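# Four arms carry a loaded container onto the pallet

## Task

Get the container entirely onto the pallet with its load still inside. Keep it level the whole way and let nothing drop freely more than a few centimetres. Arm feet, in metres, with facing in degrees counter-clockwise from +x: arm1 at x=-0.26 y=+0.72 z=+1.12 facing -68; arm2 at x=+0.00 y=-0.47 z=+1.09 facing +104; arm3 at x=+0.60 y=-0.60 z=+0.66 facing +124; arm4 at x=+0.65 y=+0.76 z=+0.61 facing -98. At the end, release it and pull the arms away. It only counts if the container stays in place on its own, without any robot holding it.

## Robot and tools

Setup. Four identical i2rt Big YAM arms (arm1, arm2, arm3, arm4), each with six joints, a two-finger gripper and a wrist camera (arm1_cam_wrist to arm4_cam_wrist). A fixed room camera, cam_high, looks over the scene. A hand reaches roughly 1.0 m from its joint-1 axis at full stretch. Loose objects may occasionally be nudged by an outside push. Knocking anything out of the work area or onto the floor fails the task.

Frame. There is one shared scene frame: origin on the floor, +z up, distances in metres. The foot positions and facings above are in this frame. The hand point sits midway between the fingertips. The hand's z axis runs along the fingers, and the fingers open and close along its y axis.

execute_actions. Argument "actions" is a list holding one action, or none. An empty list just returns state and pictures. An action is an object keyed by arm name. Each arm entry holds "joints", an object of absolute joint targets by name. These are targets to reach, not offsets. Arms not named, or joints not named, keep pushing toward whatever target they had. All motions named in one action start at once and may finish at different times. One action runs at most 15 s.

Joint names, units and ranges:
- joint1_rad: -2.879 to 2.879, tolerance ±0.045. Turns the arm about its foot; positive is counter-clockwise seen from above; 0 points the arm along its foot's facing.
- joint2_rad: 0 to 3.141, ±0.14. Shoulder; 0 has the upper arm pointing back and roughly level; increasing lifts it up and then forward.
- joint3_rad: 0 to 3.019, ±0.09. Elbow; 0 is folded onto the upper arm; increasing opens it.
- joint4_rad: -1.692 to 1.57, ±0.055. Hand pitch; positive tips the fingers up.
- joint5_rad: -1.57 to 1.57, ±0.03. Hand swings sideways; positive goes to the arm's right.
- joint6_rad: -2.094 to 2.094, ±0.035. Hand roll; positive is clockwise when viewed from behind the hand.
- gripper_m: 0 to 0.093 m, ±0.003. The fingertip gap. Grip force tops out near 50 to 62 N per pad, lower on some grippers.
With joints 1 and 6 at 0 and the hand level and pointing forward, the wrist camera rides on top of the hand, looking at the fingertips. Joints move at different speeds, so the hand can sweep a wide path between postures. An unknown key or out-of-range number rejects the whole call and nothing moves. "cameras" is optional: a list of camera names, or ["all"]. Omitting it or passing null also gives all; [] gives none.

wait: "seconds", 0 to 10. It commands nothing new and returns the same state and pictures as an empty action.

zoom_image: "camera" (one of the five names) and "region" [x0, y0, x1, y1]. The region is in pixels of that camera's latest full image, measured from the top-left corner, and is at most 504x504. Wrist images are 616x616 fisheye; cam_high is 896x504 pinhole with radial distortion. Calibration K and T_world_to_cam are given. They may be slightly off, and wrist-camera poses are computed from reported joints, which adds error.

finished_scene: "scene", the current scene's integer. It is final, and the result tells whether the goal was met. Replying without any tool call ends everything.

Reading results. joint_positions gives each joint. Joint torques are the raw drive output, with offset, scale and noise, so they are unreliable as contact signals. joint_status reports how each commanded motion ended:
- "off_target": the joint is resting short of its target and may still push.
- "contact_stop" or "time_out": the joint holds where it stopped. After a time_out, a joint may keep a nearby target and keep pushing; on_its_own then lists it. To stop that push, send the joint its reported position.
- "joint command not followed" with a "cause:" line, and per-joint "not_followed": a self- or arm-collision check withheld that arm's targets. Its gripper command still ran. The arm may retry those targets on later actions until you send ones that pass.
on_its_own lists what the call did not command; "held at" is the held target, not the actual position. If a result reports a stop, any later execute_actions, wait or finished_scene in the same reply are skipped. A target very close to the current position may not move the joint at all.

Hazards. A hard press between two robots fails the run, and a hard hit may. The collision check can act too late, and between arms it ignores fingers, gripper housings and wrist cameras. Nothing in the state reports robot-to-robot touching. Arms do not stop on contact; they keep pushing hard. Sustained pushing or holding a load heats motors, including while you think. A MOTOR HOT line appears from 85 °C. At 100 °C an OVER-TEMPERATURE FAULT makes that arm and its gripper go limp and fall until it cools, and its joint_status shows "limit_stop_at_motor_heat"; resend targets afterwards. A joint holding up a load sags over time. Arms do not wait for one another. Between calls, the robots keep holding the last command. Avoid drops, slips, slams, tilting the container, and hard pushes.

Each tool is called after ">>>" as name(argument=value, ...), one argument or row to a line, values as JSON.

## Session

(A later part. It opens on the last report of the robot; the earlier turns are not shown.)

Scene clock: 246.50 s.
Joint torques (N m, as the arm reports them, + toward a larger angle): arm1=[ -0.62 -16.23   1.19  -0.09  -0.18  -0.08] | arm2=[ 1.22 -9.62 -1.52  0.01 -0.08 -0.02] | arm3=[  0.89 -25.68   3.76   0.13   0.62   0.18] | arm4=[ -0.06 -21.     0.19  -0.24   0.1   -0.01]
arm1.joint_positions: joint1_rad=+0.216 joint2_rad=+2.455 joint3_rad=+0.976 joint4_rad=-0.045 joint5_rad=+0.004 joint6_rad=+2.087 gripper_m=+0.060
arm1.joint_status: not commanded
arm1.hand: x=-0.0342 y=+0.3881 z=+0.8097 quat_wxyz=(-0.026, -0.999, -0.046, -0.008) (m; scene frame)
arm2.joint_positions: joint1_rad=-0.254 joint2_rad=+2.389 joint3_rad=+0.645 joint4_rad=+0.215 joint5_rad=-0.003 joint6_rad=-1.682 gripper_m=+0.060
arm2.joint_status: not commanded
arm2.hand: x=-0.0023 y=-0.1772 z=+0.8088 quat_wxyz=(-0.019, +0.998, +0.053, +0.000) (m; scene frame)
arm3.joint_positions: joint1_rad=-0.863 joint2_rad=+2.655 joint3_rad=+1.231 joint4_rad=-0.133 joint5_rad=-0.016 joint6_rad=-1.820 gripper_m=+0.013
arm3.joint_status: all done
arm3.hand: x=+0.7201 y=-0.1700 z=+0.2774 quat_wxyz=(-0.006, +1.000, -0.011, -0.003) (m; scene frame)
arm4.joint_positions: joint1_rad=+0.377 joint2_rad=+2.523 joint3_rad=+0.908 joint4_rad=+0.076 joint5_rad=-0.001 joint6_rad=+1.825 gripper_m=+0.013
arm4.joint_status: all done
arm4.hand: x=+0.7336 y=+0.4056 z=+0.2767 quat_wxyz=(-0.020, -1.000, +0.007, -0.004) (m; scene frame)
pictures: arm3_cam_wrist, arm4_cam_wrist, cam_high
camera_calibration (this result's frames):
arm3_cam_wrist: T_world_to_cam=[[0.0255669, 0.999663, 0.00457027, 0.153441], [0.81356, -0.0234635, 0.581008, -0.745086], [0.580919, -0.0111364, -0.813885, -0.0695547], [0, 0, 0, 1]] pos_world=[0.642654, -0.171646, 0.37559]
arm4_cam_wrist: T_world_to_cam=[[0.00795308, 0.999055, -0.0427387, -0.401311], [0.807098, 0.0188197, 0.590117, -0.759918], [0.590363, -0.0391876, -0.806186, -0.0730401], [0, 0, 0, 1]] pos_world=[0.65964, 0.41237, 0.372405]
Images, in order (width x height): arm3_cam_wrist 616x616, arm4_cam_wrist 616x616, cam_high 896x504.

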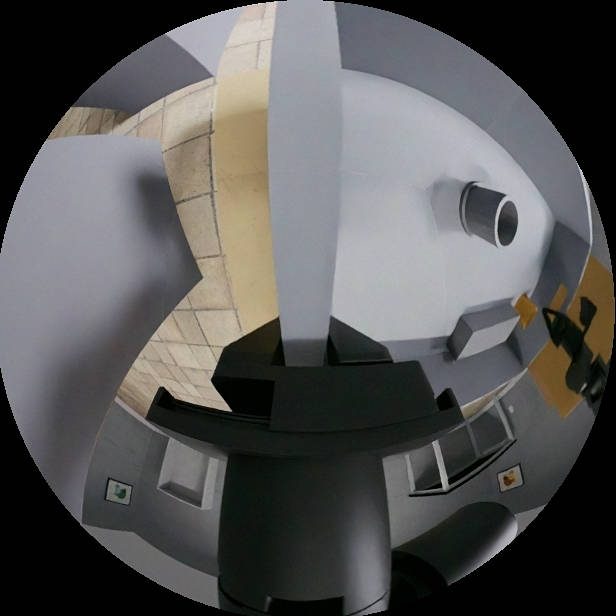

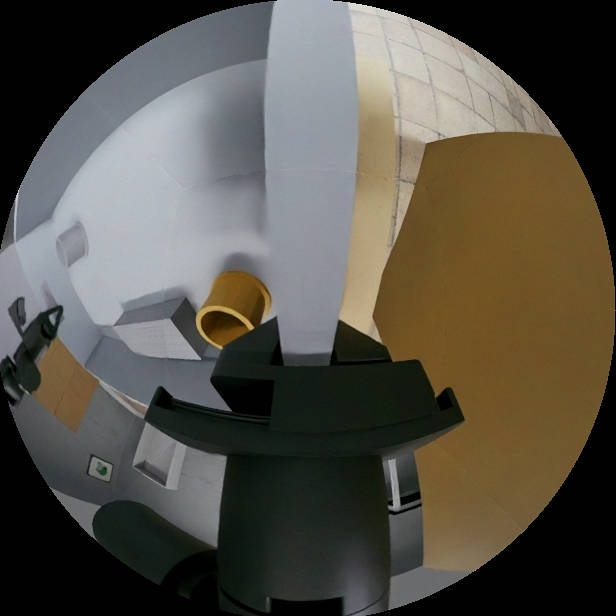

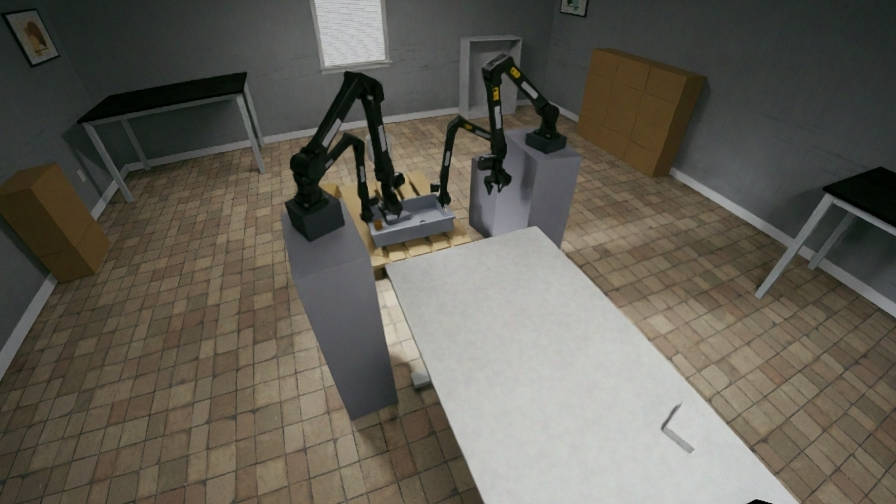

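>>> execute_actions(
  actions=[
    {"arm3":{"joints":{"joint2_rad":2.665,"joint3_rad":1.316,"joint4_rad":-0.12}},"arm4":{"joints":{"joint2_rad":2.539,"joint3_rad":0.961,"joint4_rad":0.095}}},
  ],
  cameras=[],
)

>>> execute_actions(
  actions=[
    {"arm3":{"joints":{"joint2_rad":2.718,"joint3_rad":1.357,"joint4_rad":-0.11}},"arm4":{"joints":{"joint2_rad":2.595,"joint3_rad":0.998,"joint4_rad":0.114}}},
  ],
  cameras=[],
)

>>> execute_actions(
  actions=[
    {"arm3":{"joints":{"joint2_rad":2.77,"joint3_rad":1.398,"joint4_rad":-0.10}},"arm4":{"joints":{"joint2_rad":2.648,"joint3_rad":1.035,"joint4_rad":0.13}}},
  ],
  cameras=[],
)

>>> execute_actions(
  actions=[
    {"arm3":{"joints":{"joint2_rad":2.825,"joint3_rad":1.385}},"arm4":{"joints":{"joint2_rad":2.705,"joint3_rad":1.035}}},
  ],
  cameras=[],
)

>>> execute_actions(
  actions=[
    {"arm3":{"joints":{"gripper_m":0.06}},"arm4":{"joints":{"gripper_m":0.05}}},
  ],
  cameras=[],
)

>>> execute_actions(
  actions=[
    {"arm3":{"joints":{"joint2_rad":2.715,"joint3_rad":1.27,"joint4_rad":-0.12}},"arm4":{"joints":{"joint2_rad":2.594,"joint3_rad":0.945,"joint4_rad":0.095}}},
  ],
  cameras=[],
)

>>> execute_actions(
  actions=[
    {"arm3":{"joints":{"joint2_rad":2.42,"joint3_rad":1.08,"joint4_rad":-0.22}},"arm4":{"joints":{"joint2_rad":2.25,"joint3_rad":0.77,"joint4_rad":-0.06}}},
  ],
  cameras=["arm3_cam_wrist","arm4_cam_wrist"],
)

Scene clock: 258.50 s.
Joint torques (N m, as the arm reports them, + toward a larger angle): arm1=[ -0.71 -16.16   1.18  -0.08  -0.18  -0.09] | arm2=[ 0.33 -9.22 -1.52  0.11 -0.07  0.02] | arm3=[  0.81 -25.32   3.85   0.25   0.62   0.17] | arm4=[  0.   -20.97   0.14  -0.18   0.11   0.  ]
arm1.joint_positions: joint1_rad=+0.216 joint2_rad=+2.455 joint3_rad=+0.976 joint4_rad=-0.045 joint5_rad=+0.004 joint6_rad=+2.087 gripper_m=+0.060
arm1.joint_status: not commanded
arm1.hand: x=-0.0342 y=+0.3881 z=+0.8097 quat_wxyz=(-0.026, -0.999, -0.046, -0.008) (m; scene frame)
arm2.joint_positions: joint1_rad=-0.254 joint2_rad=+2.389 joint3_rad=+0.645 joint4_rad=+0.215 joint5_rad=-0.003 joint6_rad=-1.682 gripper_m=+0.060
arm2.joint_status: not commanded
arm2.hand: x=-0.0023 y=-0.1772 z=+0.8088 quat_wxyz=(-0.019, +0.998, +0.053, +0.000) (m; scene frame)
arm3.joint_positions: joint1_rad=-0.863 joint2_rad=+2.716 joint3_rad=+1.275 joint4_rad=-0.115 joint5_rad=-0.016 joint6_rad=-1.820 gripper_m=+0.013
arm3.joint_status: all done
arm3.hand: x=+0.7202 y=-0.1703 z=+0.2537 quat_wxyz=(-0.006, +1.000, -0.011, -0.003) (m; scene frame)
arm4.joint_positions: joint1_rad=+0.377 joint2_rad=+2.593 joint3_rad=+0.952 joint4_rad=+0.104 joint5_rad=-0.001 joint6_rad=+1.825 gripper_m=+0.013
arm4.joint_status: all done
arm4.hand: x=+0.7337 y=+0.4049 z=+0.2525 quat_wxyz=(-0.020, -1.000, +0.007, -0.004) (m; scene frame)
pictures: none
No camera images: the call's "cameras" was empty. Leave "cameras" out to get every camera's image.

Scene clock: 259.20 s.
Joint torques (N m, as the arm reports them, + toward a larger angle): arm1=[ -0.72 -16.03   1.17  -0.07  -0.18  -0.08] | arm2=[ 0.86 -9.93 -1.34  0.06 -0.05 -0.06] | arm3=[  0.98 -25.29   3.75   0.25   0.62   0.18] | arm4=[  0.   -20.95  -0.05  -0.13   0.13   0.  ]
arm1.joint_positions: joint1_rad=+0.216 joint2_rad=+2.455 joint3_rad=+0.976 joint4_rad=-0.045 joint5_rad=+0.004 joint6_rad=+2.087 gripper_m=+0.060
arm1.joint_status: not commanded
arm1.hand: x=-0.0342 y=+0.3881 z=+0.8097 quat_wxyz=(-0.026, -0.999, -0.046, -0.008) (m; scene frame)
arm2.joint_positions: joint1_rad=-0.254 joint2_rad=+2.389 joint3_rad=+0.645 joint4_rad=+0.215 joint5_rad=-0.003 joint6_rad=-1.682 gripper_m=+0.060
arm2.joint_status: not commanded
arm2.hand: x=-0.0023 y=-0.1772 z=+0.8088 quat_wxyz=(-0.019, +0.998, +0.053, +0.000) (m; scene frame)
arm3.joint_positions: joint1_rad=-0.863 joint2_rad=+2.768 joint3_rad=+1.316 joint4_rad=-0.105 joint5_rad=-0.016 joint6_rad=-1.820 gripper_m=+0.013
arm3.joint_status: all done
arm3.hand: x=+0.7204 y=-0.1702 z=+0.2336 quat_wxyz=(-0.006, +1.000, -0.011, -0.003) (m; scene frame)
arm4.joint_positions: joint1_rad=+0.377 joint2_rad=+2.649 joint3_rad=+0.988 joint4_rad=+0.122 joint5_rad=-0.001 joint6_rad=+1.825 gripper_m=+0.013
arm4.joint_status: all done
arm4.hand: x=+0.7336 y=+0.4051 z=+0.2328 quat_wxyz=(-0.020, -1.000, +0.007, -0.004) (m; scene frame)
pictures: none
No camera images: the call's "cameras" was empty. Leave "cameras" out to get every camera's image.

Scene clock: 259.87 s.
Joint torques (N m, as the arm reports them, + toward a larger angle): arm1=[ -0.73 -16.09   1.19  -0.09  -0.18  -0.08] | arm2=[ 1.14 -9.91 -1.6  -0.07 -0.04  0.01] | arm3=[  0.73 -24.71   4.03   0.27   0.16   0.14] | arm4=[  0.26 -19.49   0.58   0.03   0.47   0.06]
arm1.joint_positions: joint1_rad=+0.216 joint2_rad=+2.455 joint3_rad=+0.976 joint4_rad=-0.045 joint5_rad=+0.004 joint6_rad=+2.087 gripper_m=+0.060
arm1.joint_status: not commanded
arm1.hand: x=-0.0342 y=+0.3881 z=+0.8097 quat_wxyz=(-0.026, -0.999, -0.046, -0.008) (m; scene frame)
arm2.joint_positions: joint1_rad=-0.254 joint2_rad=+2.389 joint3_rad=+0.645 joint4_rad=+0.215 joint5_rad=-0.003 joint6_rad=-1.682 gripper_m=+0.060
arm2.joint_status: not commanded
arm2.hand: x=-0.0023 y=-0.1772 z=+0.8088 quat_wxyz=(-0.019, +0.998, +0.053, +0.000) (m; scene frame)
arm3.joint_positions: joint1_rad=-0.861 joint2_rad=+2.811 joint3_rad=+1.350 joint4_rad=-0.095 joint5_rad=-0.005 joint6_rad=-1.818 gripper_m=+0.013
arm3.joint_status: all done
arm3.hand: x=+0.7209 y=-0.1707 z=+0.2169 quat_wxyz=(-0.005, +1.000, -0.010, +0.002) (m; scene frame)
arm4.joint_positions: joint1_rad=+0.373 joint2_rad=+2.687 joint3_rad=+1.015 joint4_rad=+0.133 joint5_rad=-0.011 joint6_rad=+1.819 gripper_m=+0.013
arm4.joint_status: all done
arm4.hand: x=+0.7340 y=+0.4047 z=+0.2194 quat_wxyz=(-0.018, -1.000, +0.006, -0.009) (m; scene frame)
pictures: none
No camera images: the call's "cameras" was empty. Leave "cameras" out to get every camera's image.

Scene clock: 260.57 s.
Joint torques (N m, as the arm reports them, + toward a larger angle): arm1=[ -0.78 -16.11   1.2   -0.09  -0.18  -0.08] | arm2=[ 1.42 -8.96 -1.42  0.12 -0.06  0.02] | arm3=[ -0.01 -20.75   2.82  -0.15  -0.4    0.02] | arm4=[  0.82 -16.11   0.03  -0.26   0.49   0.09]
arm1.joint_positions: joint1_rad=+0.216 joint2_rad=+2.455 joint3_rad=+0.976 joint4_rad=-0.045 joint5_rad=+0.004 joint6_rad=+2.087 gripper_m=+0.060
arm1.joint_status: not commanded
arm1.hand: x=-0.0342 y=+0.3881 z=+0.8097 quat_wxyz=(-0.026, -0.999, -0.046, -0.008) (m; scene frame)
arm2.joint_positions: joint1_rad=-0.254 joint2_rad=+2.389 joint3_rad=+0.645 joint4_rad=+0.215 joint5_rad=-0.003 joint6_rad=-1.682 gripper_m=+0.060
arm2.joint_status: not commanded
arm2.hand: x=-0.0023 y=-0.1772 z=+0.8088 quat_wxyz=(-0.019, +0.998, +0.053, +0.000) (m; scene frame)
arm3.joint_positions: joint1_rad=-0.851 joint2_rad=+2.824 joint3_rad=+1.355 joint4_rad=-0.085 joint5_rad=+0.007 joint6_rad=-1.808 gripper_m=+0.013
arm3.joint_status: all done
arm3.hand: x=+0.7184 y=-0.1721 z=+0.2118 quat_wxyz=(-0.004, +1.000, -0.011, +0.008) (m; scene frame)
arm4.joint_positions: joint1_rad=+0.367 joint2_rad=+2.702 joint3_rad=+1.022 joint4_rad=+0.140 joint5_rad=-0.012 joint6_rad=+1.814 gripper_m=+0.013
arm4.joint_status: all done
arm4.hand: x=+0.7317 y=+0.4058 z=+0.2142 quat_wxyz=(-0.018, -1.000, +0.006, -0.009) (m; scene frame)
pictures: none
No camera images: the call's "cameras" was empty. Leave "cameras" out to get every camera's image.

Scene clock: 261.23 s.
Joint torques (N m, as the arm reports them, + toward a larger angle): arm1=[ -0.77 -16.08   1.19  -0.09  -0.18  -0.09] | arm2=[ 0.6  -9.69 -1.37  0.27 -0.04 -0.02] | arm3=[ -0.09 -21.1    1.6    0.02  -0.25   0.02] | arm4=[  0.68 -16.28  -0.47  -0.23   0.27   0.1 ]
arm1.joint_positions: joint1_rad=+0.216 joint2_rad=+2.455 joint3_rad=+0.976 joint4_rad=-0.045 joint5_rad=+0.004 joint6_rad=+2.087 gripper_m=+0.060
arm1.joint_status: not commanded
arm1.hand: x=-0.0342 y=+0.3881 z=+0.8097 quat_wxyz=(-0.026, -0.999, -0.046, -0.008) (m; scene frame)
arm2.joint_positions: joint1_rad=-0.254 joint2_rad=+2.389 joint3_rad=+0.645 joint4_rad=+0.215 joint5_rad=-0.003 joint6_rad=-1.682 gripper_m=+0.060
arm2.joint_status: not commanded
arm2.hand: x=-0.0023 y=-0.1772 z=+0.8088 quat_wxyz=(-0.019, +0.998, +0.053, +0.000) (m; scene frame)
arm3.joint_positions: joint1_rad=-0.851 joint2_rad=+2.825 joint3_rad=+1.375 joint4_rad=-0.089 joint5_rad=+0.004 joint6_rad=-1.808 gripper_m=+0.060
arm3.joint_status: all done
arm3.hand: x=+0.7207 y=-0.1612 z=+0.2122 quat_wxyz=(-0.012, +1.000, -0.011, +0.008) (m; scene frame)
arm4.joint_positions: joint1_rad=+0.367 joint2_rad=+2.702 joint3_rad=+1.030 joint4_rad=+0.140 joint5_rad=-0.005 joint6_rad=+1.814 gripper_m=+0.050
arm4.joint_status: all done
arm4.hand: x=+0.7316 y=+0.4013 z=+0.2137 quat_wxyz=(-0.022, -1.000, +0.006, -0.007) (m; scene frame)
pictures: none
No camera images: the call's "cameras" was empty. Leave "cameras" out to get every camera's image.

Scene clock: 262.13 s.
Joint torques (N m, as the arm reports them, + toward a larger angle): arm1=[ -0.8  -16.02   1.17  -0.09  -0.18  -0.08] | arm2=[ 0.89 -9.82 -1.45  0.05 -0.05 -0.03] | arm3=[ -0.04 -20.44   0.67   0.08  -0.25   0.02] | arm4=[  0.87 -15.93  -0.66  -0.22   0.26   0.1 ]
arm1.joint_positions: joint1_rad=+0.216 joint2_rad=+2.455 joint3_rad=+0.976 joint4_rad=-0.045 joint5_rad=+0.004 joint6_rad=+2.087 gripper_m=+0.060
arm1.joint_status: not commanded
arm1.hand: x=-0.0342 y=+0.3881 z=+0.8097 quat_wxyz=(-0.026, -0.999, -0.046, -0.008) (m; scene frame)
arm2.joint_positions: joint1_rad=-0.254 joint2_rad=+2.389 joint3_rad=+0.645 joint4_rad=+0.215 joint5_rad=-0.003 joint6_rad=-1.682 gripper_m=+0.060
arm2.joint_status: not commanded
arm2.hand: x=-0.0023 y=-0.1772 z=+0.8088 quat_wxyz=(-0.019, +0.998, +0.053, +0.000) (m; scene frame)
arm3.joint_positions: joint1_rad=-0.851 joint2_rad=+2.706 joint3_rad=+1.274 joint4_rad=-0.110 joint5_rad=+0.004 joint6_rad=-1.808 gripper_m=+0.060
arm3.joint_status: all done
arm3.hand: x=+0.7197 y=-0.1640 z=+0.2579 quat_wxyz=(-0.010, +1.000, -0.011, +0.008) (m; scene frame)
arm4.joint_positions: joint1_rad=+0.367 joint2_rad=+2.592 joint3_rad=+0.945 joint4_rad=+0.104 joint5_rad=-0.005 joint6_rad=+1.814 gripper_m=+0.050
arm4.joint_status: all done
arm4.hand: x=+0.7302 y=+0.4074 z=+0.2530 quat_wxyz=(-0.017, -1.000, +0.006, -0.006) (m; scene frame)
pictures: none
No camera images: the call's "cameras" was empty. Leave "cameras" out to get every camera's image.

Scene clock: 263.37 s.
Joint torques (N m, as the arm reports them, + toward a larger angle): arm1=[ -0.73 -16.05   1.21  -0.11  -0.18  -0.09] | arm2=[ 0.52 -8.93 -1.27  0.19 -0.03 -0.08] | arm3=[ -0.04 -18.4    1.86   0.26  -0.24   0.03] | arm4=[  0.67 -14.09   0.7   -0.26   0.14   0.1 ]
arm1.joint_positions: joint1_rad=+0.216 joint2_rad=+2.455 joint3_rad=+0.976 joint4_rad=-0.045 joint5_rad=+0.004 joint6_rad=+2.087 gripper_m=+0.060
arm1.joint_status: not commanded
arm1.hand: x=-0.0342 y=+0.3881 z=+0.8097 quat_wxyz=(-0.026, -0.999, -0.046, -0.008) (m; scene frame)
arm2.joint_positions: joint1_rad=-0.254 joint2_rad=+2.389 joint3_rad=+0.645 joint4_rad=+0.215 joint5_rad=-0.003 joint6_rad=-1.682 gripper_m=+0.060
arm2.joint_status: not commanded
arm2.hand: x=-0.0023 y=-0.1772 z=+0.8088 quat_wxyz=(-0.019, +0.998, +0.053, +0.000) (m; scene frame)
arm3.joint_positions: joint1_rad=-0.851 joint2_rad=+2.402 joint3_rad=+1.081 joint4_rad=-0.215 joint5_rad=+0.004 joint6_rad=-1.808 gripper_m=+0.060
arm3.joint_status: all done
arm3.hand: x=+0.7182 y=-0.1663 z=+0.3729 quat_wxyz=(-0.013, +1.000, -0.010, +0.009) (m; scene frame)
arm4.joint_positions: joint1_rad=+0.367 joint2_rad=+2.239 joint3_rad=+0.771 joint4_rad=-0.050 joint5_rad=-0.001 joint6_rad=+1.814 gripper_m=+0.050
arm4.joint_status: all done
arm4.hand: x=+0.7304 y=+0.4045 z=+0.3695 quat_wxyz=(-0.030, -1.000, +0.006, -0.006) (m; scene frame)
pictures: arm3_cam_wrist, arm4_cam_wrist
camera_calibration (this result's frames):
arm3_cam_wrist: T_world_to_cam=[[0.0251416, 0.999484, 0.0199733, 0.143874], [0.799476, -0.0320975, 0.59984, -0.79731], [0.600172, 0.000887237, -0.799871, -0.00772068], [0, 0, 0, 1]] pos_world=[0.638447, -0.169384, 0.469209]
arm4_cam_wrist: T_world_to_cam=[[0.00777184, 0.997995, -0.0628119, -0.388288], [0.804493, 0.0310667, 0.593149, -0.81619], [0.593911, -0.0551416, -0.802639, 0.00613944], [0, 0, 0, 1]] pos_world=[0.655991, 0.413204, 0.464661]
Images, in order (width x height): arm3_cam_wrist 616x616, arm4_cam_wrist 616x616.

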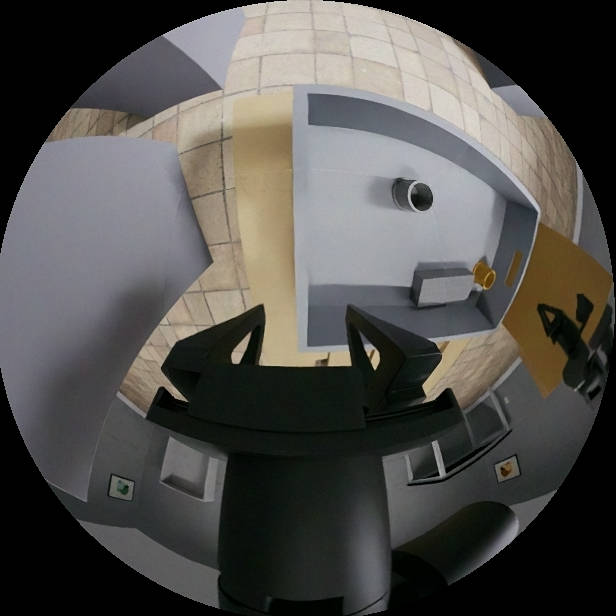

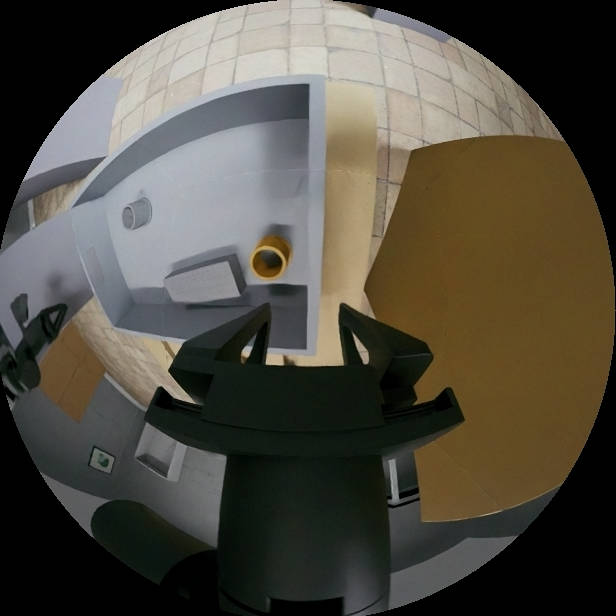

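>>> finished_scene(
  scene=2,
)

The scene is finished: the task was done.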